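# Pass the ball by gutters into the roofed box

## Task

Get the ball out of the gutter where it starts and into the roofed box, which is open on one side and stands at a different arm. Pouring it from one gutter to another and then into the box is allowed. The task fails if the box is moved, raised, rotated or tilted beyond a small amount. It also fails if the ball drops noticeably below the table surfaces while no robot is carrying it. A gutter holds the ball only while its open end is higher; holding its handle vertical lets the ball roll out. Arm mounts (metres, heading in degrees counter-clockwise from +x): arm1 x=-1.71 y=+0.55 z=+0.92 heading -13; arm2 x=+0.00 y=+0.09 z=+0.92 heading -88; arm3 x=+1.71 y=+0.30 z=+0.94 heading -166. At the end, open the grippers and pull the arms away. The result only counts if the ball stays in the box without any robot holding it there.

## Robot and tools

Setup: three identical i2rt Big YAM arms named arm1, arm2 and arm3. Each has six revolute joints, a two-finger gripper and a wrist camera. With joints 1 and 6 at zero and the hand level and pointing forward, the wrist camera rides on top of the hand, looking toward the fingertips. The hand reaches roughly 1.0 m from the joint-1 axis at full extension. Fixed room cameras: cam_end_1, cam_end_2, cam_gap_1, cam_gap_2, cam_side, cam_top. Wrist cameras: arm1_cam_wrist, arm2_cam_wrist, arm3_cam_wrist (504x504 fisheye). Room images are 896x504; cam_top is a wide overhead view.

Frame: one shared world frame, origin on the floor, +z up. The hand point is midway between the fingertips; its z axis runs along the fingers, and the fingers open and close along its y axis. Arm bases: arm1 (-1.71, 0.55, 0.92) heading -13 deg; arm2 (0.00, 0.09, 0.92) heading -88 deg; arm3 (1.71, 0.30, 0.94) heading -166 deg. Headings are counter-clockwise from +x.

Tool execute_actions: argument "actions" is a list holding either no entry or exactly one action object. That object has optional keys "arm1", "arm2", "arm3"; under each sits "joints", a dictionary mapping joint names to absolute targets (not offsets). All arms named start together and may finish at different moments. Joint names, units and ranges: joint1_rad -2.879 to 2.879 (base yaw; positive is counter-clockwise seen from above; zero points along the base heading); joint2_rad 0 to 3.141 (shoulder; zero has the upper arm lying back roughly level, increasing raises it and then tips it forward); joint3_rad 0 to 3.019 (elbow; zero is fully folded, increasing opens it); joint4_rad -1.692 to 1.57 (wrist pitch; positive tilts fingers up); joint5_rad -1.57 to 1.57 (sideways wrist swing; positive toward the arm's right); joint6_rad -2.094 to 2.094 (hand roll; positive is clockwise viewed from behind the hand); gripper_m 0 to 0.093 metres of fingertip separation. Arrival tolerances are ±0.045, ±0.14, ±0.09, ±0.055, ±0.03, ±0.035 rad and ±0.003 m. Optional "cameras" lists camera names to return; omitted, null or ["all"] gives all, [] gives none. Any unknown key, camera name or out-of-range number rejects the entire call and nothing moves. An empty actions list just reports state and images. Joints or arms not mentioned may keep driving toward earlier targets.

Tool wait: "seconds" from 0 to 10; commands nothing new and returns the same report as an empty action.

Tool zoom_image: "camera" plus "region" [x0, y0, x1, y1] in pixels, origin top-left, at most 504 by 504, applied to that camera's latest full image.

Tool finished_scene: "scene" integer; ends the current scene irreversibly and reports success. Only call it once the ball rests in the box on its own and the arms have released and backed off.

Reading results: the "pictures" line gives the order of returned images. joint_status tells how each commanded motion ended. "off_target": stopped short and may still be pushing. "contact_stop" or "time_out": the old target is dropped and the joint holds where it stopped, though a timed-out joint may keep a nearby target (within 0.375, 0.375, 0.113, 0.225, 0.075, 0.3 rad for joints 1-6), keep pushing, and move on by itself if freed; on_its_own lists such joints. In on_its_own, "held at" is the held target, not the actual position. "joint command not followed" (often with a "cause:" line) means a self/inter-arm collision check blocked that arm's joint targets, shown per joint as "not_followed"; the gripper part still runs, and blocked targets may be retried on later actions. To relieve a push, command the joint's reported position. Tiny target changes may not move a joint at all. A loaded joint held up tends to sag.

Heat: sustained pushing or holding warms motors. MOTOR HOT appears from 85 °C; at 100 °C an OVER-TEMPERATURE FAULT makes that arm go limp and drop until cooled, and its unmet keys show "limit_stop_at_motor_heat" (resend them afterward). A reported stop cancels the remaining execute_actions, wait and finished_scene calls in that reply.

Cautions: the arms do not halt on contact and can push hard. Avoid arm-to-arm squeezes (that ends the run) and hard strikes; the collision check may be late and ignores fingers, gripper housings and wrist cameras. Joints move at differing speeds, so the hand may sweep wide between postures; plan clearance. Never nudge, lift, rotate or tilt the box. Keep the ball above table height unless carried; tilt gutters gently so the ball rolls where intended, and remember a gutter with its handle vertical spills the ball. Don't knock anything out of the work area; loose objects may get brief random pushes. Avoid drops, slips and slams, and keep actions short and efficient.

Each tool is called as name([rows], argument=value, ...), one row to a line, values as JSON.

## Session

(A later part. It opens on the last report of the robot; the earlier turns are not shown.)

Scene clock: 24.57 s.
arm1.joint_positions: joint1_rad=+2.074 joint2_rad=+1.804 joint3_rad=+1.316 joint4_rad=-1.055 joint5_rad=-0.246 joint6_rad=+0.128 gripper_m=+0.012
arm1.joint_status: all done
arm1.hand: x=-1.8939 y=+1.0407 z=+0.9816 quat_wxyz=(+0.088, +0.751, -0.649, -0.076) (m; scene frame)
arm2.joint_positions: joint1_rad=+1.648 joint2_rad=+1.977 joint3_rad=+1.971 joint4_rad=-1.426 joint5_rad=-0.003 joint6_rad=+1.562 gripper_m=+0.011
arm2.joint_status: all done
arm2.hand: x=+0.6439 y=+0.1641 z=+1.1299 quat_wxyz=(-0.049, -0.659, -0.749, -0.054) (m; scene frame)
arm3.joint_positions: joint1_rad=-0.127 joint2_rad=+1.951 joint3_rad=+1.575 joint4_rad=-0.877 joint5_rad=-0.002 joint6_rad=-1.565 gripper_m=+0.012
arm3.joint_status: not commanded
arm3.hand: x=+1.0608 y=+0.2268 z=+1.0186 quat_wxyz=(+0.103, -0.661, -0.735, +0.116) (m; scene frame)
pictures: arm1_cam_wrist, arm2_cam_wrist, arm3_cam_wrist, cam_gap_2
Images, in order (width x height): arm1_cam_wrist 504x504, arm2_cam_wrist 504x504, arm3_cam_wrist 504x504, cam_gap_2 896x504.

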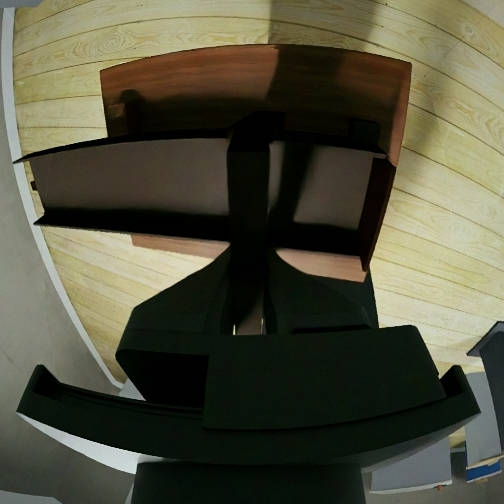

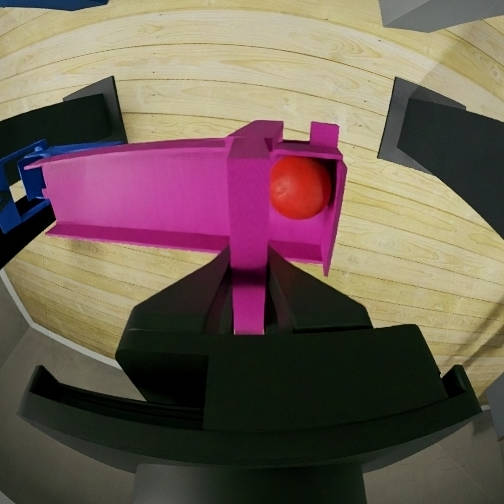

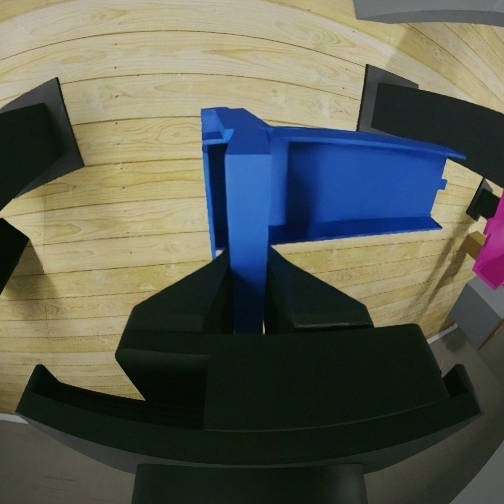

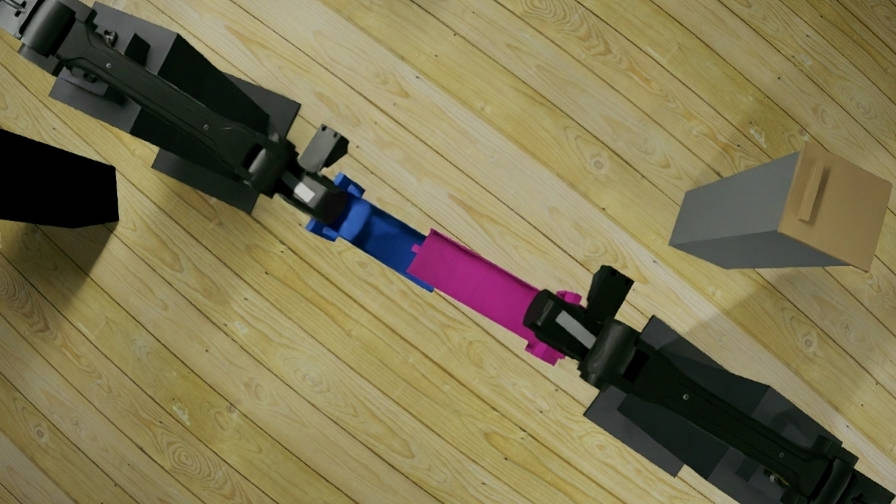

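execute_actions([
  {"arm1":{"joints":{"gripper_m":0.06}},"arm2":{"joints":{"joint1_rad":1.667,"joint4_rad":-1.475}}},
], cameras=["arm1_cam_wrist","arm2_cam_wrist","arm3_cam_wrist","cam_gap_2"])

Scene clock: 25.33 s.
arm1.joint_positions: joint1_rad=+2.074 joint2_rad=+1.793 joint3_rad=+1.316 joint4_rad=-1.055 joint5_rad=-0.247 joint6_rad=+0.128 gripper_m=+0.060
arm1.joint_status: all done
arm1.hand: x=-1.8944 y=+1.0413 z=+0.9871 quat_wxyz=(+0.086, +0.752, -0.649, -0.081) (m; scene frame)
arm2.joint_positions: joint1_rad=+1.658 joint2_rad=+1.977 joint3_rad=+1.971 joint4_rad=-1.470 joint5_rad=-0.003 joint6_rad=+1.562 gripper_m=+0.011
arm2.joint_status: all done
arm2.hand: x=+0.6324 y=+0.1692 z=+1.1285 quat_wxyz=(-0.034, -0.656, -0.753, -0.038) (m; scene frame)
arm3.joint_positions: joint1_rad=-0.127 joint2_rad=+1.951 joint3_rad=+1.575 joint4_rad=-0.877 joint5_rad=-0.002 joint6_rad=-1.565 gripper_m=+0.012
arm3.joint_status: not commanded
arm3.hand: x=+1.0608 y=+0.2268 z=+1.0186 quat_wxyz=(+0.103, -0.661, -0.735, +0.116) (m; scene frame)
pictures: arm1_cam_wrist, arm2_cam_wrist, arm3_cam_wrist, cam_gap_2
Images, in order (width x height): arm1_cam_wrist 504x504, arm2_cam_wrist 504x504, arm3_cam_wrist 504x504, cam_gap_2 896x504.

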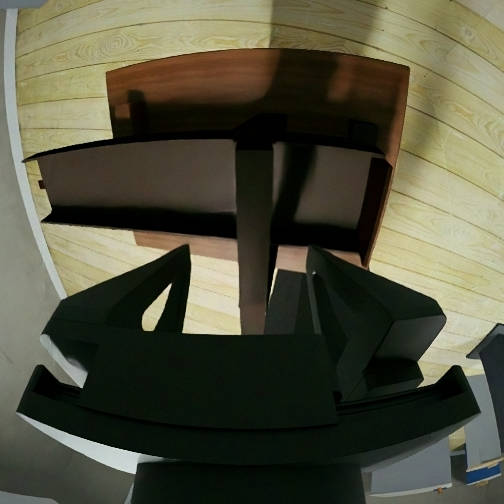

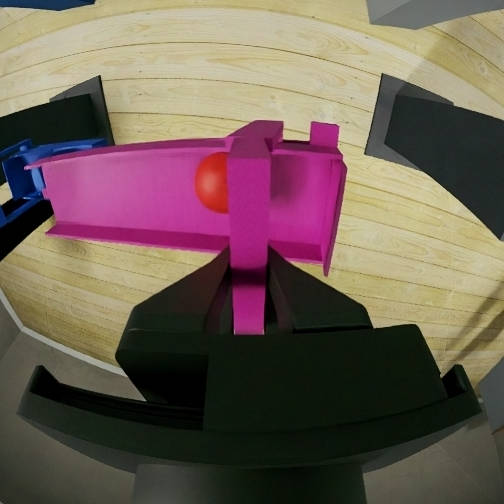

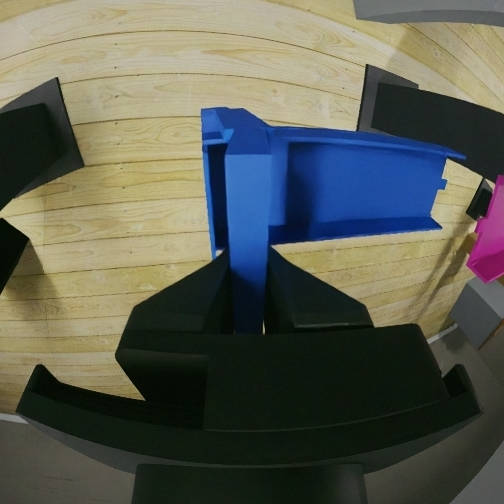

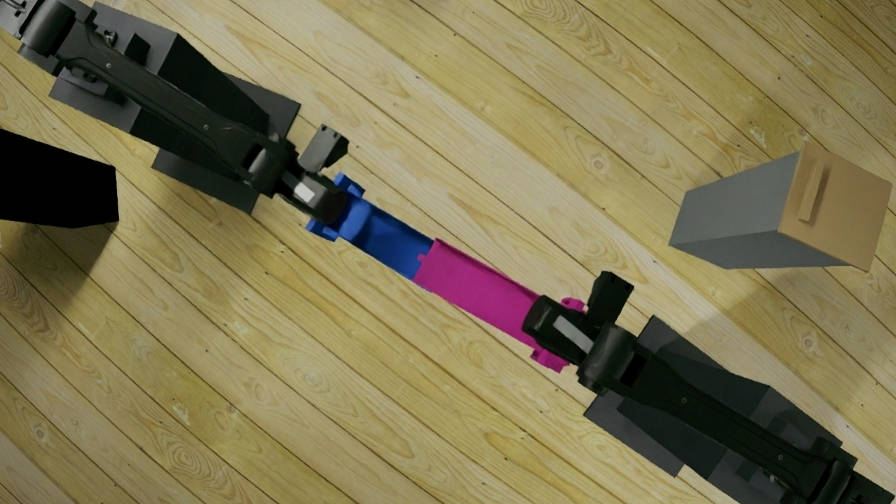

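wait(seconds=2)

Scene clock: 27.37 s.
arm1.joint_positions: joint1_rad=+2.074 joint2_rad=+1.793 joint3_rad=+1.316 joint4_rad=-1.055 joint5_rad=-0.247 joint6_rad=+0.128 gripper_m=+0.060
arm1.joint_status: all done
arm1.hand: x=-1.8944 y=+1.0413 z=+0.9871 quat_wxyz=(+0.086, +0.752, -0.649, -0.081) (m; scene frame)
arm2.joint_positions: joint1_rad=+1.658 joint2_rad=+1.977 joint3_rad=+1.971 joint4_rad=-1.472 joint5_rad=-0.003 joint6_rad=+1.563 gripper_m=+0.011
arm2.joint_status: all done
arm2.hand: x=+0.6318 y=+0.1690 z=+1.1285 quat_wxyz=(-0.033, -0.656, -0.753, -0.037) (m; scene frame)
arm3.joint_positions: joint1_rad=-0.127 joint2_rad=+1.950 joint3_rad=+1.575 joint4_rad=-0.881 joint5_rad=+0.000 joint6_rad=-1.567 gripper_m=+0.012
arm3.joint_status: not commanded
arm3.hand: x=+1.0615 y=+0.2272 z=+1.0186 quat_wxyz=(+0.102, -0.660, -0.735, +0.114) (m; scene frame)
wait: 2.00 s; at rest by 0.23 s
pictures: arm1_cam_wrist, arm2_cam_wrist, arm3_cam_wrist, cam_end_1, cam_end_2, cam_gap_1, cam_gap_2, cam_side, cam_top
Images, in order (width x height): arm1_cam_wrist 504x504, arm2_cam_wrist 504x504, arm3_cam_wrist 504x504, cam_end_1 896x504, cam_end_2 896x504, cam_gap_1 896x504, cam_gap_2 896x504, cam_side 896x504, cam_top 896x504.

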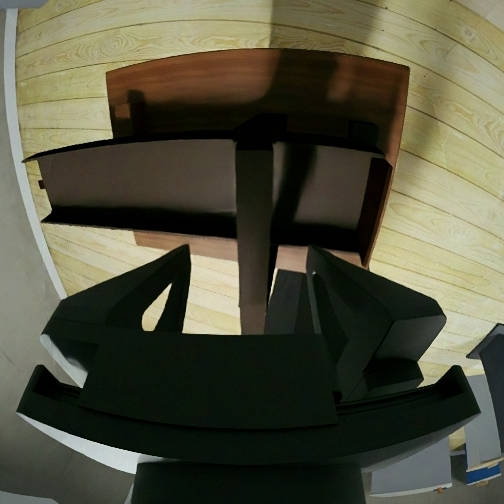

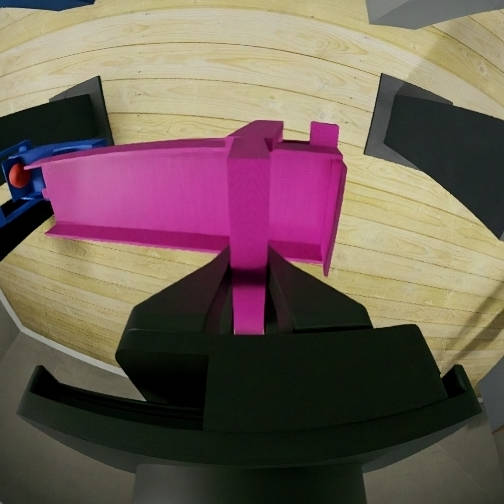

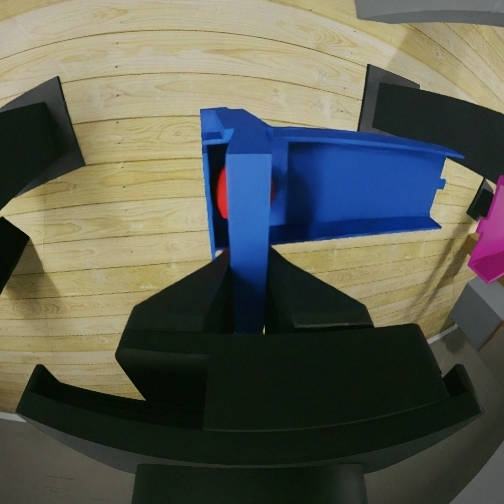

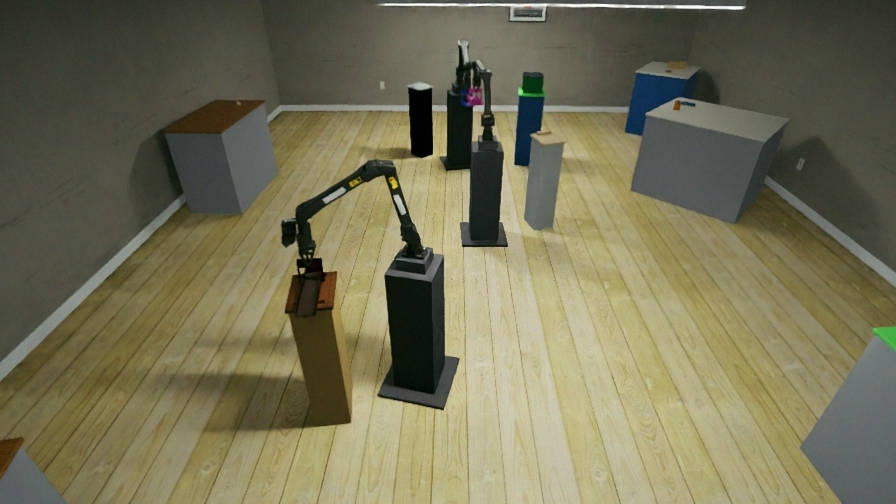

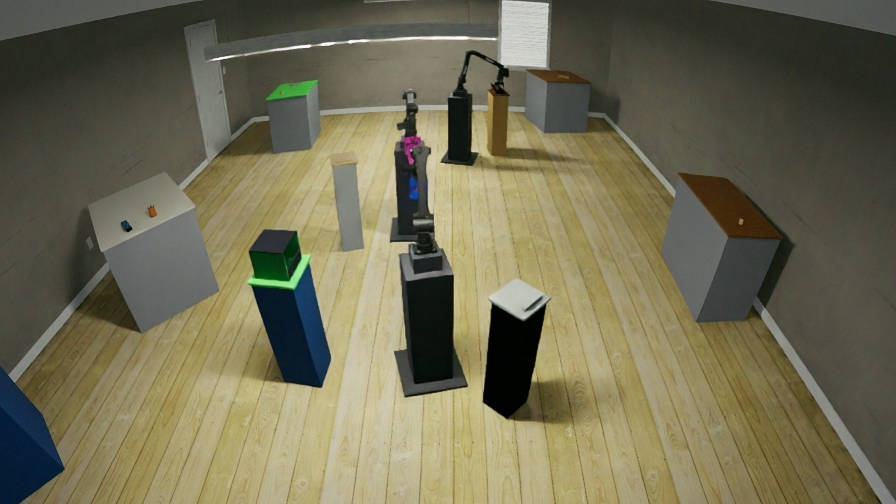

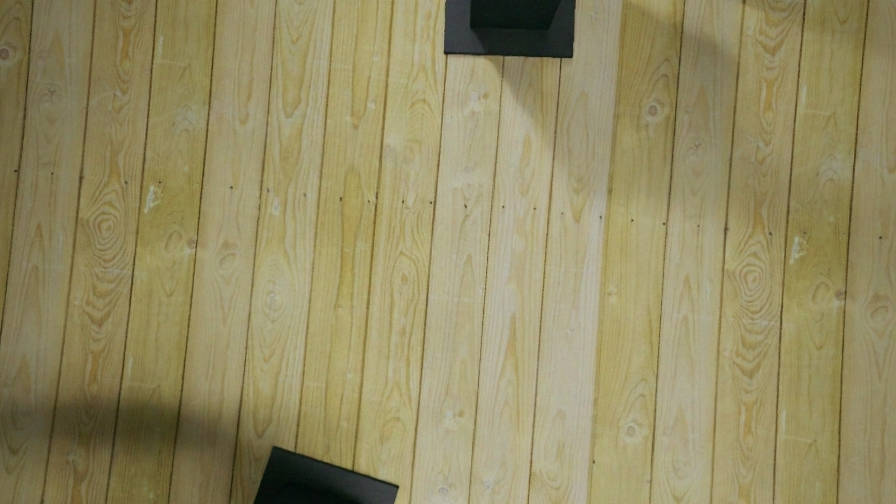

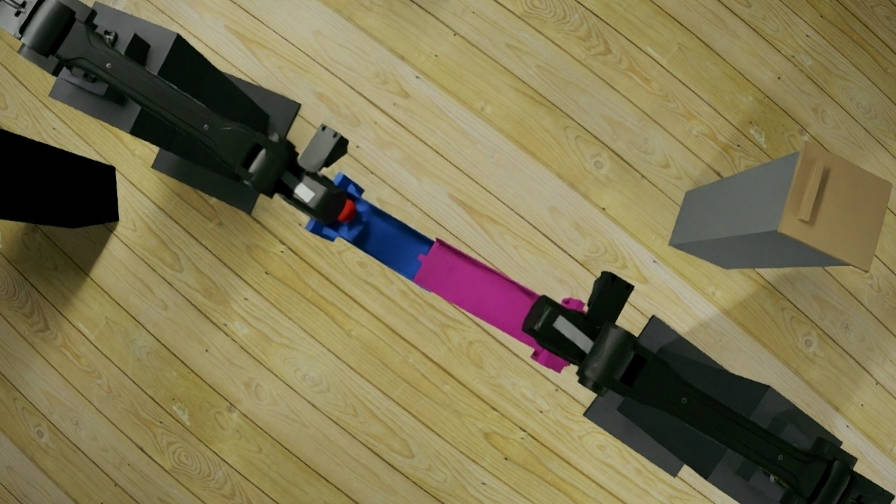

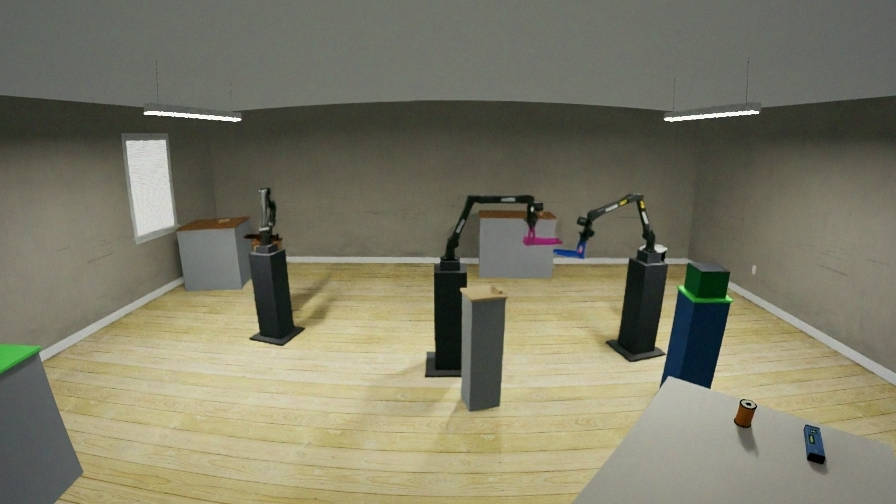

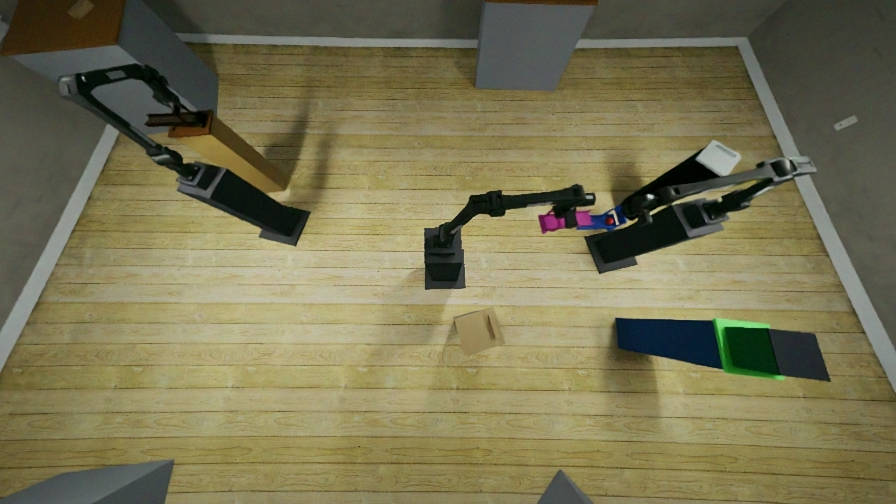

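execute_actions([
  {"arm1":{"joints":{"joint2_rad":1.4,"gripper_m":0.085}},"arm2":{"joints":{"joint1_rad":0.188,"joint2_rad":1.74,"joint4_rad":-1.3,"joint5_rad":-0.242,"joint6_rad":-0.063}},"arm3":{"joints":{"joint1_rad":1.405,"joint2_rad":1.14,"joint3_rad":0.88,"joint4_rad":-0.79}}},
], cameras=["arm1_cam_wrist","arm2_cam_wrist","arm3_cam_wrist","cam_end_2","cam_side","cam_top"])

Scene clock: 30.20 s.
arm1.joint_positions: joint1_rad=+2.074 joint2_rad=+1.391 joint3_rad=+1.316 joint4_rad=-1.054 joint5_rad=-0.248 joint6_rad=+0.128 gripper_m=+0.085
arm1.joint_status: all done
arm1.hand: x=-1.8930 y=+1.0252 z=+1.1871 quat_wxyz=(-0.026, +0.751, -0.613, -0.245) (m; scene frame)
arm2.joint_positions: joint1_rad=+0.178 joint2_rad=+1.768 joint3_rad=+1.971 joint4_rad=-1.304 joint5_rad=-0.235 joint6_rad=-0.058 gripper_m=+0.011
arm2.joint_status: all done
arm2.hand: x=+0.1773 y=-0.5342 z=+1.2738 quat_wxyz=(-0.253, -0.560, -0.787, +0.062) (m; scene frame)
arm3.joint_positions: joint1_rad=+1.407 joint2_rad=+1.159 joint3_rad=+0.881 joint4_rad=-0.795 joint5_rad=-0.003 joint6_rad=-1.568 gripper_m=+0.012
arm3.joint_status: all done
arm3.hand: x=+1.7447 y=-0.1168 z=+1.1236 quat_wxyz=(-0.015, +0.034, -0.969, +0.245) (m; scene frame)
pictures: arm1_cam_wrist, arm2_cam_wrist, arm3_cam_wrist, cam_end_2, cam_side, cam_top
Images, in order (width x height): arm1_cam_wrist 504x504, arm2_cam_wrist 504x504, arm3_cam_wrist 504x504, cam_end_2 896x504, cam_side 896x504, cam_top 896x504.

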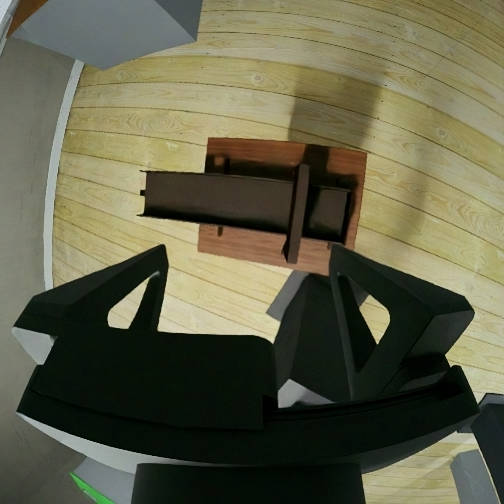

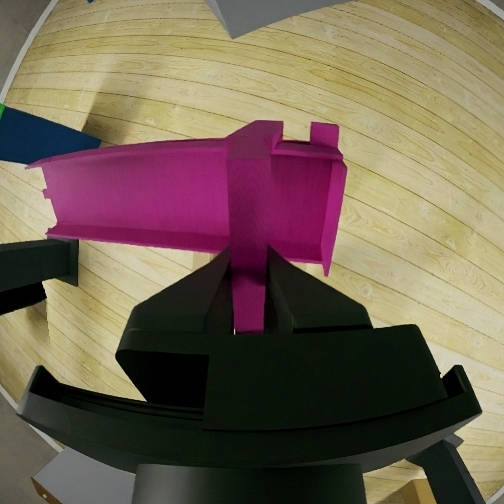

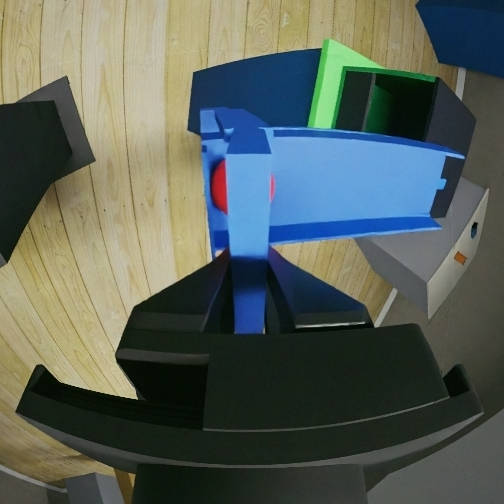

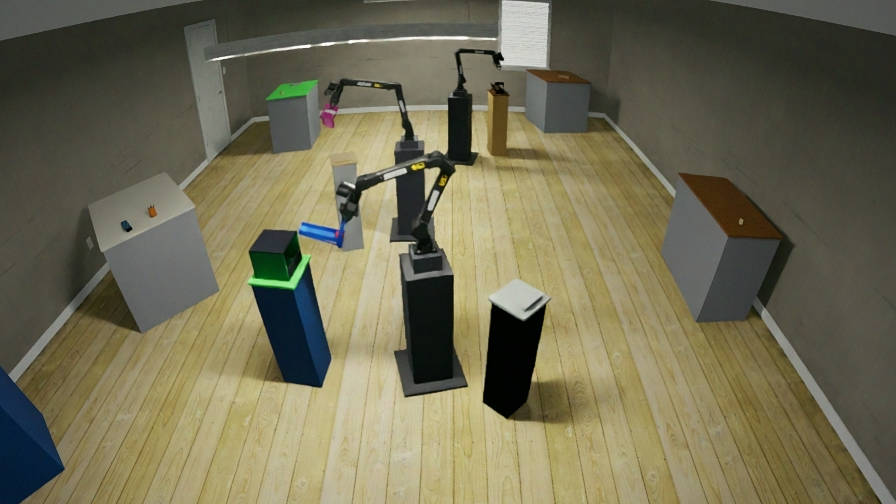

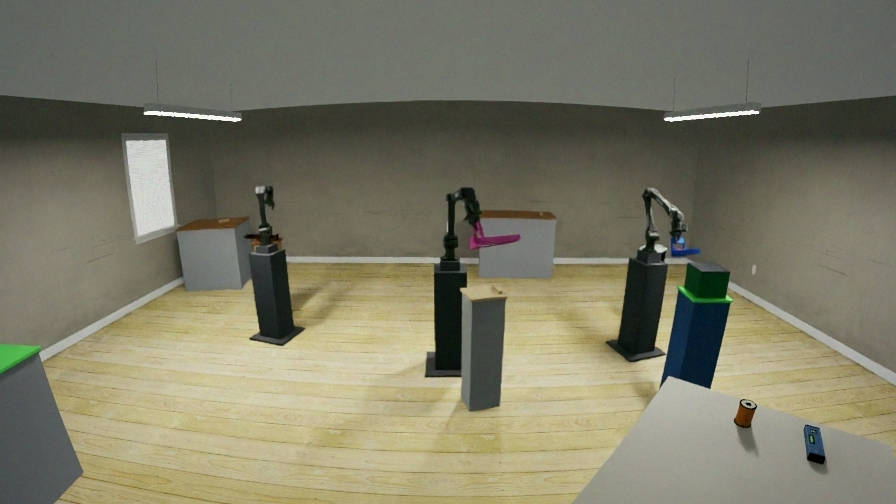

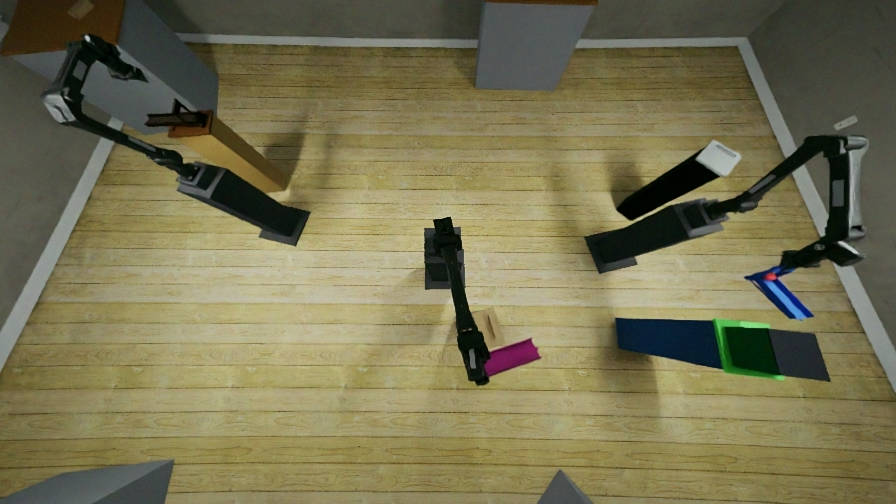

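zoom_image(camera="arm3_cam_wrist", region=[290, 20, 504, 234])

zoom_image(camera="cam_end_2", region=[230, 180, 390, 310])

Region (290, 20, 504, 234) of arm3_cam_wrist's 504x504 image, scaled by 2.355, with more detail than that image has.

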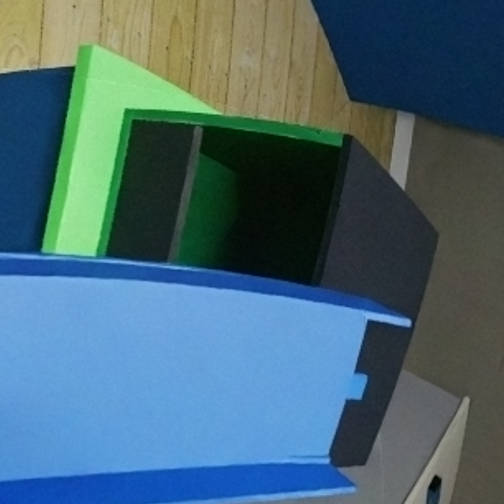

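Region (230, 180, 390, 310) of cam_end_2's 896x504 image, scaled by 3.150, with more detail than that image has; it fills the top 410 rows of this view, and the rest is white.

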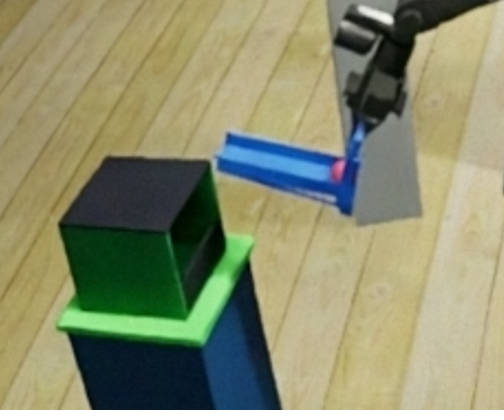

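execute_actions([
  {"arm2":{"joints":{"joint1_rad":0.197,"joint2_rad":1.87,"joint3_rad":1.62,"joint4_rad":-1.32,"joint5_rad":-0.25}},"arm3":{"joints":{"joint1_rad":1.428,"joint2_rad":1.36,"joint3_rad":1.075,"joint4_rad":-0.98}}},
], cameras=["arm2_cam_wrist","arm3_cam_wrist","cam_end_2"])

Scene clock: 32.57 s.
arm1.joint_positions: joint1_rad=+2.074 joint2_rad=+1.391 joint3_rad=+1.316 joint4_rad=-1.054 joint5_rad=-0.248 joint6_rad=+0.128 gripper_m=+0.085
arm1.joint_status: not commanded
arm1.hand: x=-1.8930 y=+1.0252 z=+1.1871 quat_wxyz=(-0.026, +0.751, -0.613, -0.245) (m; scene frame)
arm2.joint_positions: joint1_rad=+0.187 joint2_rad=+1.900 joint3_rad=+1.596 joint4_rad=-1.318 joint5_rad=-0.245 joint6_rad=-0.060 gripper_m=+0.011
arm2.joint_status: all done
arm2.hand: x=+0.1665 y=-0.4499 z=+1.0350 quat_wxyz=(-0.063, -0.595, -0.793, -0.110) (m; scene frame)
arm3.joint_positions: joint1_rad=+1.422 joint2_rad=+1.380 joint3_rad=+0.992 joint4_rad=-0.976 joint5_rad=-0.003 joint6_rad=-1.568 gripper_m=+0.012
arm3.joint_status: all done
arm3.hand: x=+1.7517 y=-0.1196 z=+1.0699 quat_wxyz=(-0.010, +0.043, -0.994, +0.102) (m; scene frame)
pictures: arm2_cam_wrist, arm3_cam_wrist, cam_end_2
Images, in order (width x height): arm2_cam_wrist 504x504, arm3_cam_wrist 504x504, cam_end_2 896x504.

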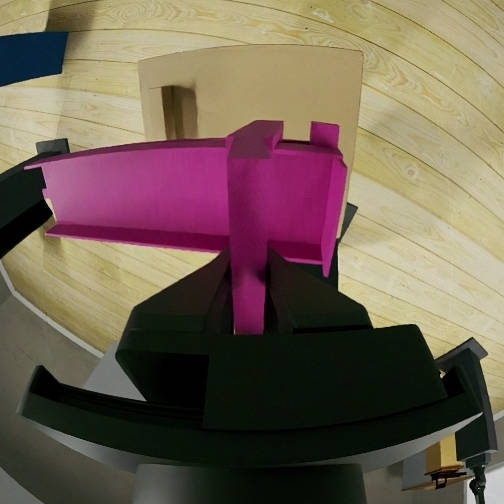

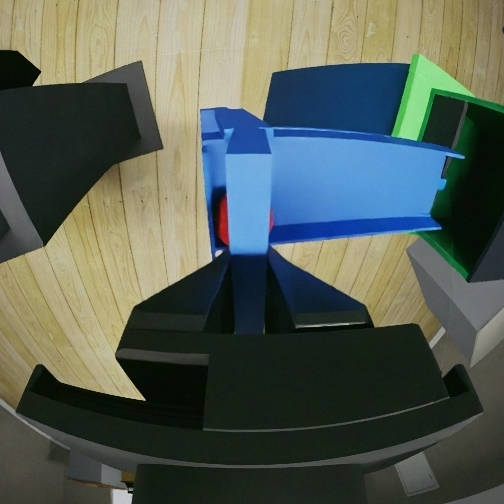

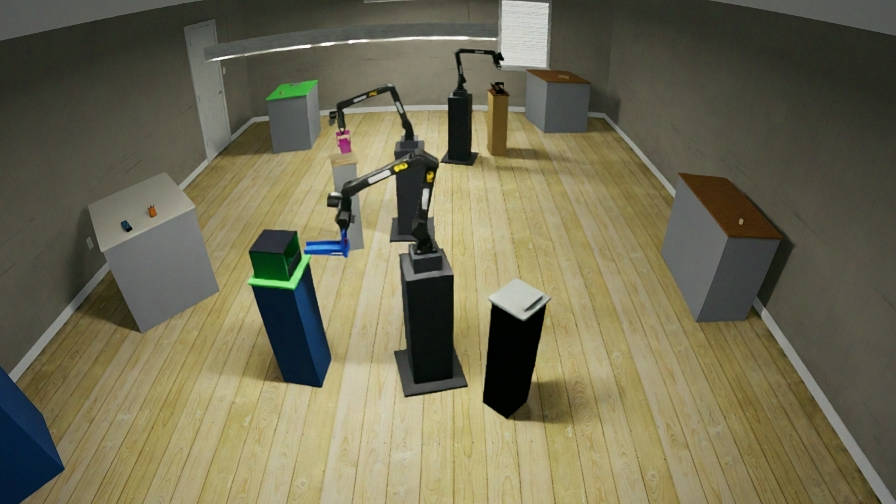

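zoom_image(camera="arm3_cam_wrist", region=[380, 40, 504, 300])

Region (380, 40, 504, 300) of arm3_cam_wrist's 504x504 image, scaled by 1.938, with more detail than that image has; it fills the left 240 columns of this view, and the rest is white.

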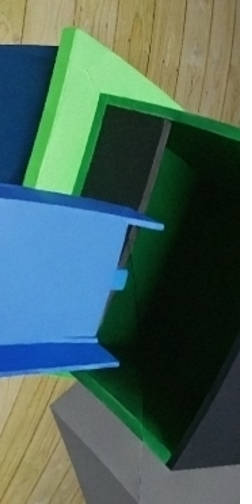

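execute_actions([
  {"arm2":{"joints":{"joint2_rad":1.955,"joint3_rad":1.55,"joint4_rad":-1.115}},"arm3":{"joints":{"joint3_rad":1.19,"joint4_rad":-1.12}}},
], cameras=["arm2_cam_wrist","arm3_cam_wrist","cam_end_2"])

Scene clock: 34.90 s.
arm1.joint_positions: joint1_rad=+2.074 joint2_rad=+1.391 joint3_rad=+1.316 joint4_rad=-1.054 joint5_rad=-0.248 joint6_rad=+0.128 gripper_m=+0.085
arm1.joint_status: not commanded
arm1.hand: x=-1.8930 y=+1.0252 z=+1.1871 quat_wxyz=(-0.026, +0.751, -0.613, -0.245) (m; scene frame)
arm2.joint_positions: joint1_rad=+0.187 joint2_rad=+1.961 joint3_rad=+1.547 joint4_rad=-1.125 joint5_rad=-0.245 joint6_rad=-0.060 gripper_m=+0.011
arm2.joint_status: all done
arm2.hand: x=+0.1726 y=-0.4746 z=+0.9837 quat_wxyz=(-0.094, -0.591, -0.796, -0.084) (m; scene frame)
arm3.joint_positions: joint1_rad=+1.422 joint2_rad=+1.375 joint3_rad=+1.125 joint4_rad=-1.116 joint5_rad=-0.003 joint6_rad=-1.568 gripper_m=+0.012
arm3.joint_status: all done
arm3.hand: x=+1.7525 y=-0.1336 z=+1.1191 quat_wxyz=(-0.010, +0.043, -0.994, +0.100) (m; scene frame)
pictures: arm2_cam_wrist, arm3_cam_wrist, cam_end_2
Images, in order (width x height): arm2_cam_wrist 504x504, arm3_cam_wrist 504x504, cam_end_2 896x504.

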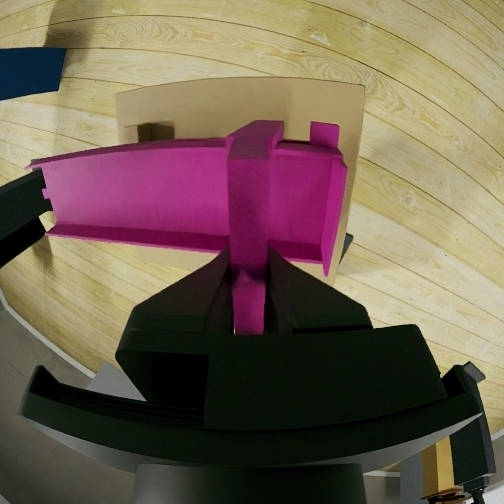

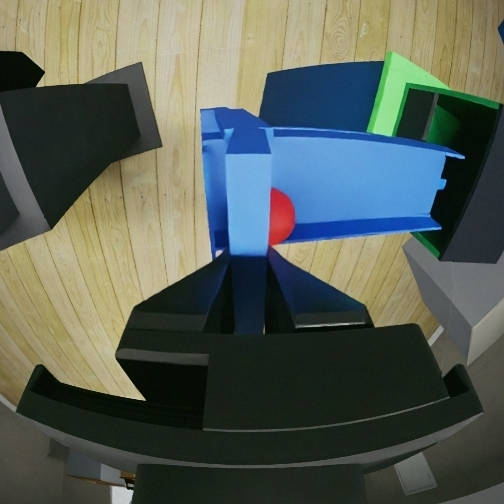

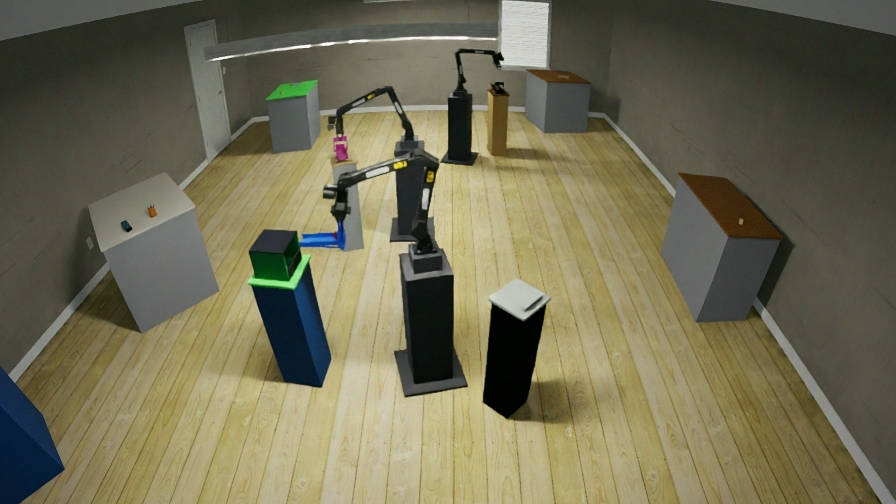

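execute_actions(actions=[], cameras=["arm3_cam_wrist"])

Scene clock: 34.93 s.
arm1.joint_positions: joint1_rad=+2.074 joint2_rad=+1.391 joint3_rad=+1.316 joint4_rad=-1.054 joint5_rad=-0.248 joint6_rad=+0.128 gripper_m=+0.085
arm1.joint_status: not commanded
arm1.hand: x=-1.8930 y=+1.0252 z=+1.1871 quat_wxyz=(-0.026, +0.751, -0.613, -0.245) (m; scene frame)
arm2.joint_positions: joint1_rad=+0.187 joint2_rad=+1.961 joint3_rad=+1.547 joint4_rad=-1.125 joint5_rad=-0.245 joint6_rad=-0.060 gripper_m=+0.011
arm2.joint_status: all done
arm2.hand: x=+0.1726 y=-0.4746 z=+0.9837 quat_wxyz=(-0.094, -0.591, -0.796, -0.084) (m; scene frame)
arm3.joint_positions: joint1_rad=+1.422 joint2_rad=+1.375 joint3_rad=+1.125 joint4_rad=-1.116 joint5_rad=-0.003 joint6_rad=-1.568 gripper_m=+0.012
arm3.joint_status: all done
arm3.hand: x=+1.7525 y=-0.1336 z=+1.1191 quat_wxyz=(-0.010, +0.043, -0.994, +0.100) (m; scene frame)
pictures: arm3_cam_wrist
Images, in order (width x height): arm3_cam_wrist 504x504.

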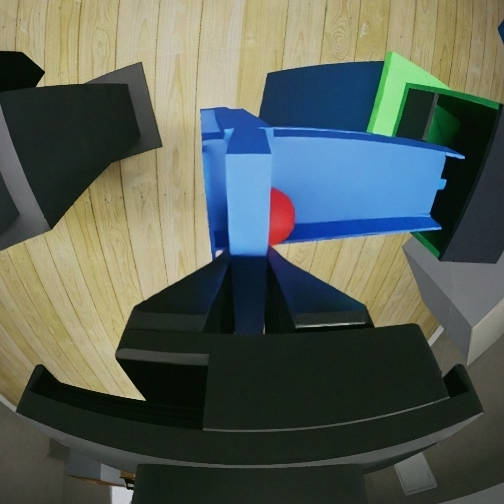

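wait(seconds=0.25)

Scene clock: 35.20 s.
arm1.joint_positions: joint1_rad=+2.074 joint2_rad=+1.391 joint3_rad=+1.316 joint4_rad=-1.054 joint5_rad=-0.248 joint6_rad=+0.128 gripper_m=+0.085
arm1.joint_status: not commanded
arm1.hand: x=-1.8930 y=+1.0252 z=+1.1871 quat_wxyz=(-0.026, +0.751, -0.613, -0.245) (m; scene frame)
arm2.joint_positions: joint1_rad=+0.187 joint2_rad=+1.961 joint3_rad=+1.547 joint4_rad=-1.125 joint5_rad=-0.245 joint6_rad=-0.060 gripper_m=+0.011
arm2.joint_status: all done
arm2.hand: x=+0.1726 y=-0.4746 z=+0.9837 quat_wxyz=(-0.094, -0.591, -0.796, -0.084) (m; scene frame)
arm3.joint_positions: joint1_rad=+1.422 joint2_rad=+1.375 joint3_rad=+1.125 joint4_rad=-1.116 joint5_rad=-0.003 joint6_rad=-1.568 gripper_m=+0.012
arm3.joint_status: all done
arm3.hand: x=+1.7525 y=-0.1336 z=+1.1191 quat_wxyz=(-0.010, +0.043, -0.994, +0.100) (m; scene frame)
wait: 0.27 s; no rest
pictures: arm1_cam_wrist, arm2_cam_wrist, arm3_cam_wrist, cam_end_1, cam_end_2, cam_gap_1, cam_gap_2, cam_side, cam_top
Images, in order (width x height): arm1_cam_wrist 504x504, arm2_cam_wrist 504x504, arm3_cam_wrist 504x504, cam_end_1 896x504, cam_end_2 896x504, cam_gap_1 896x504, cam_gap_2 896x504, cam_side 896x504, cam_top 896x504.

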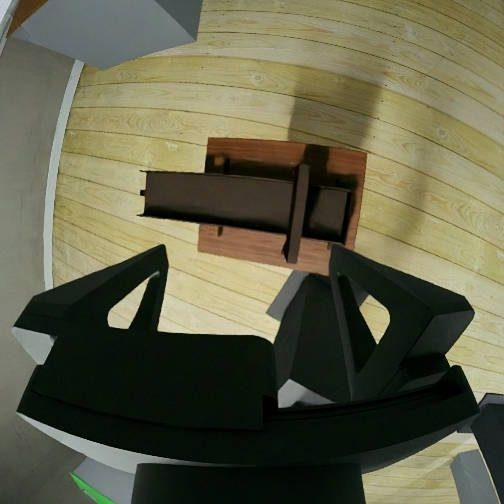

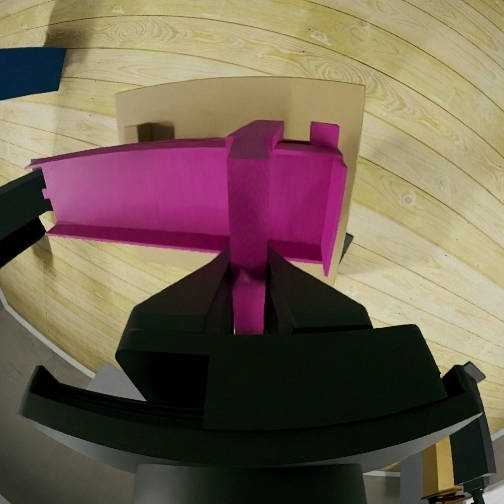

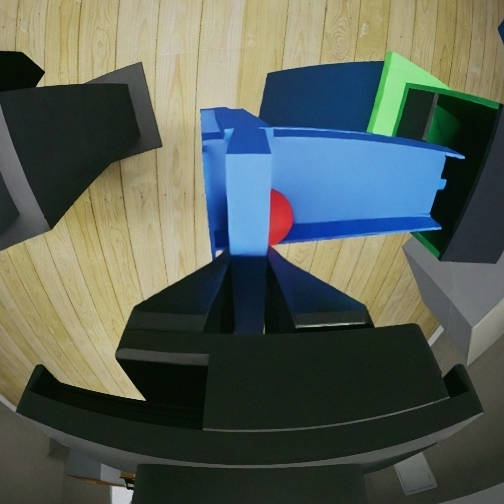

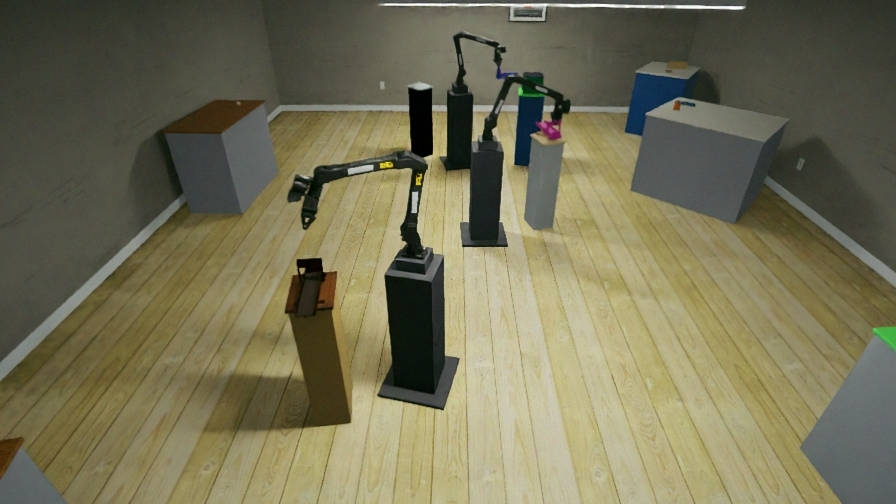

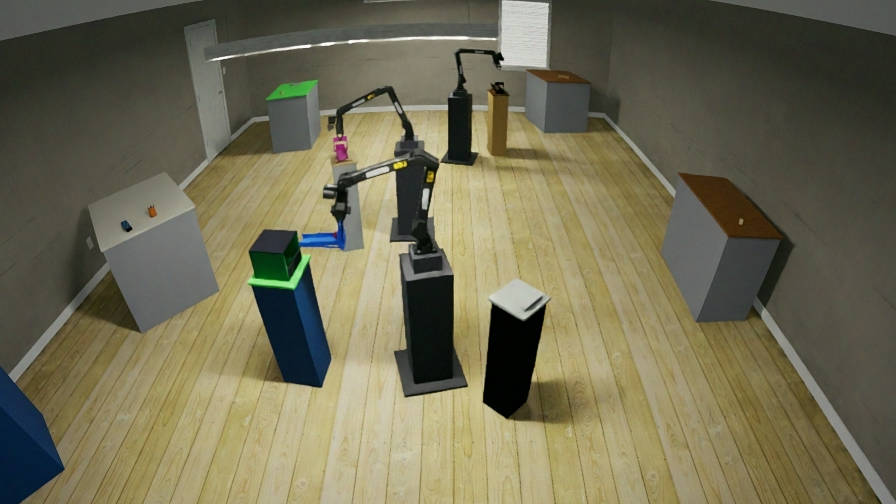

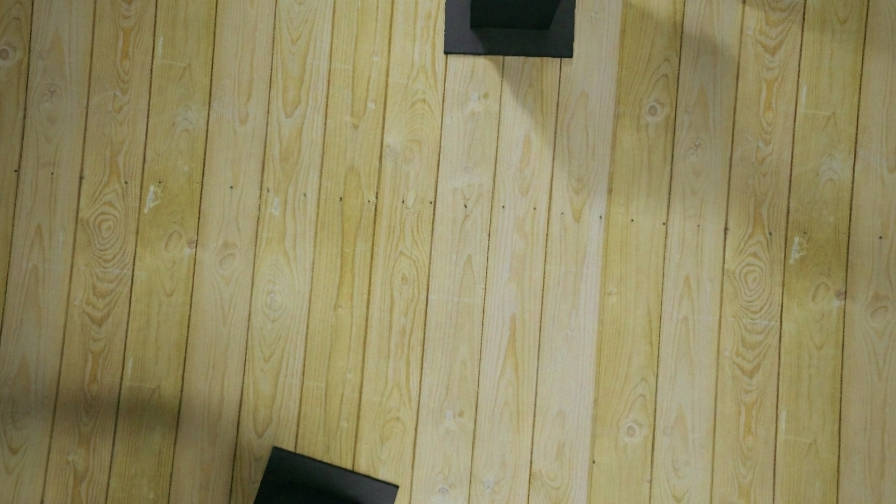

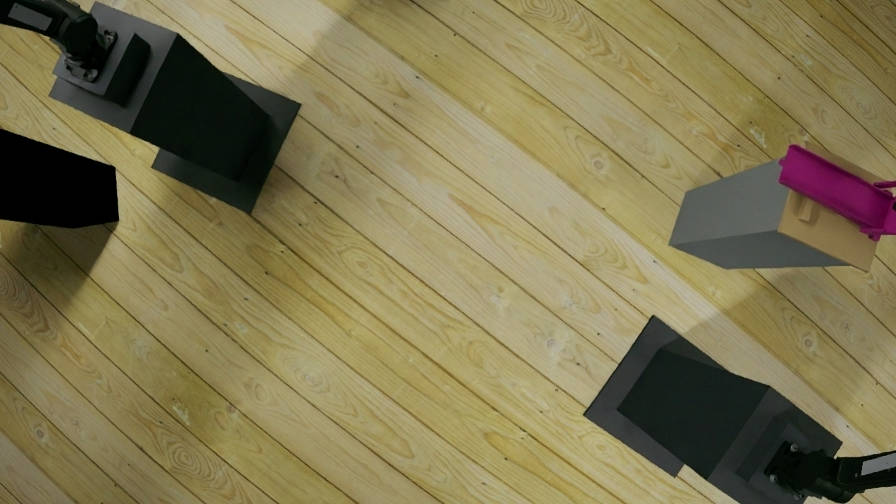

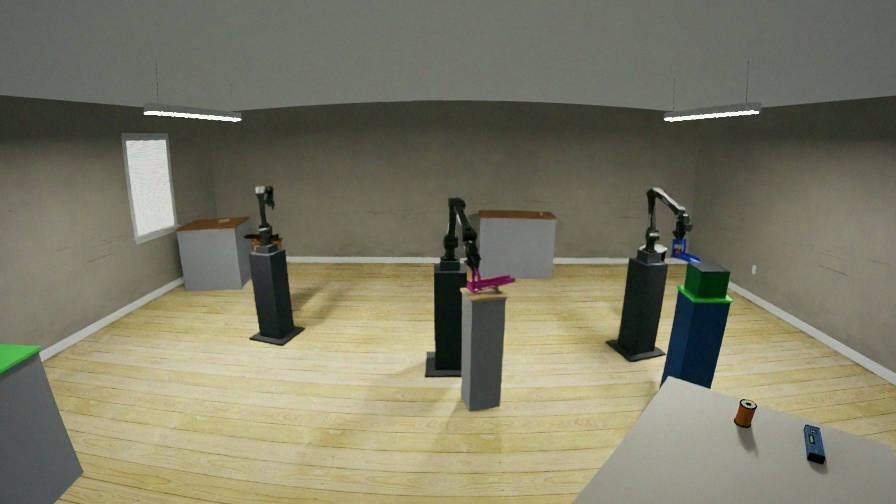

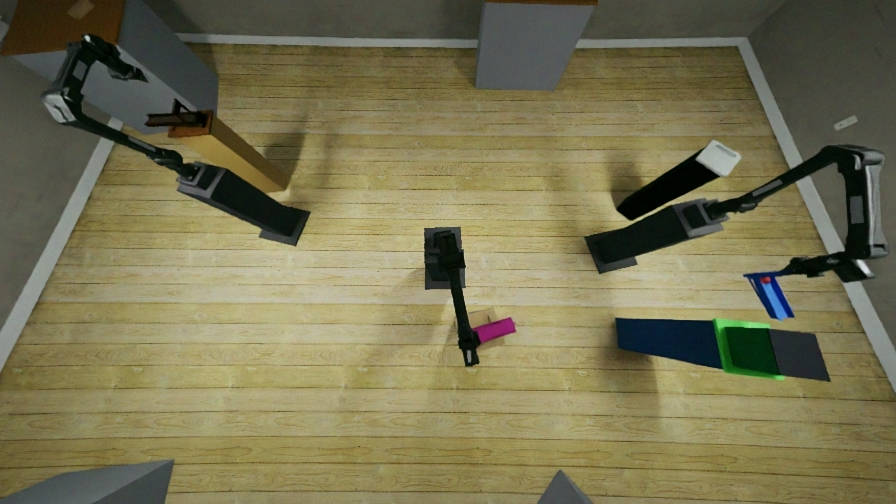

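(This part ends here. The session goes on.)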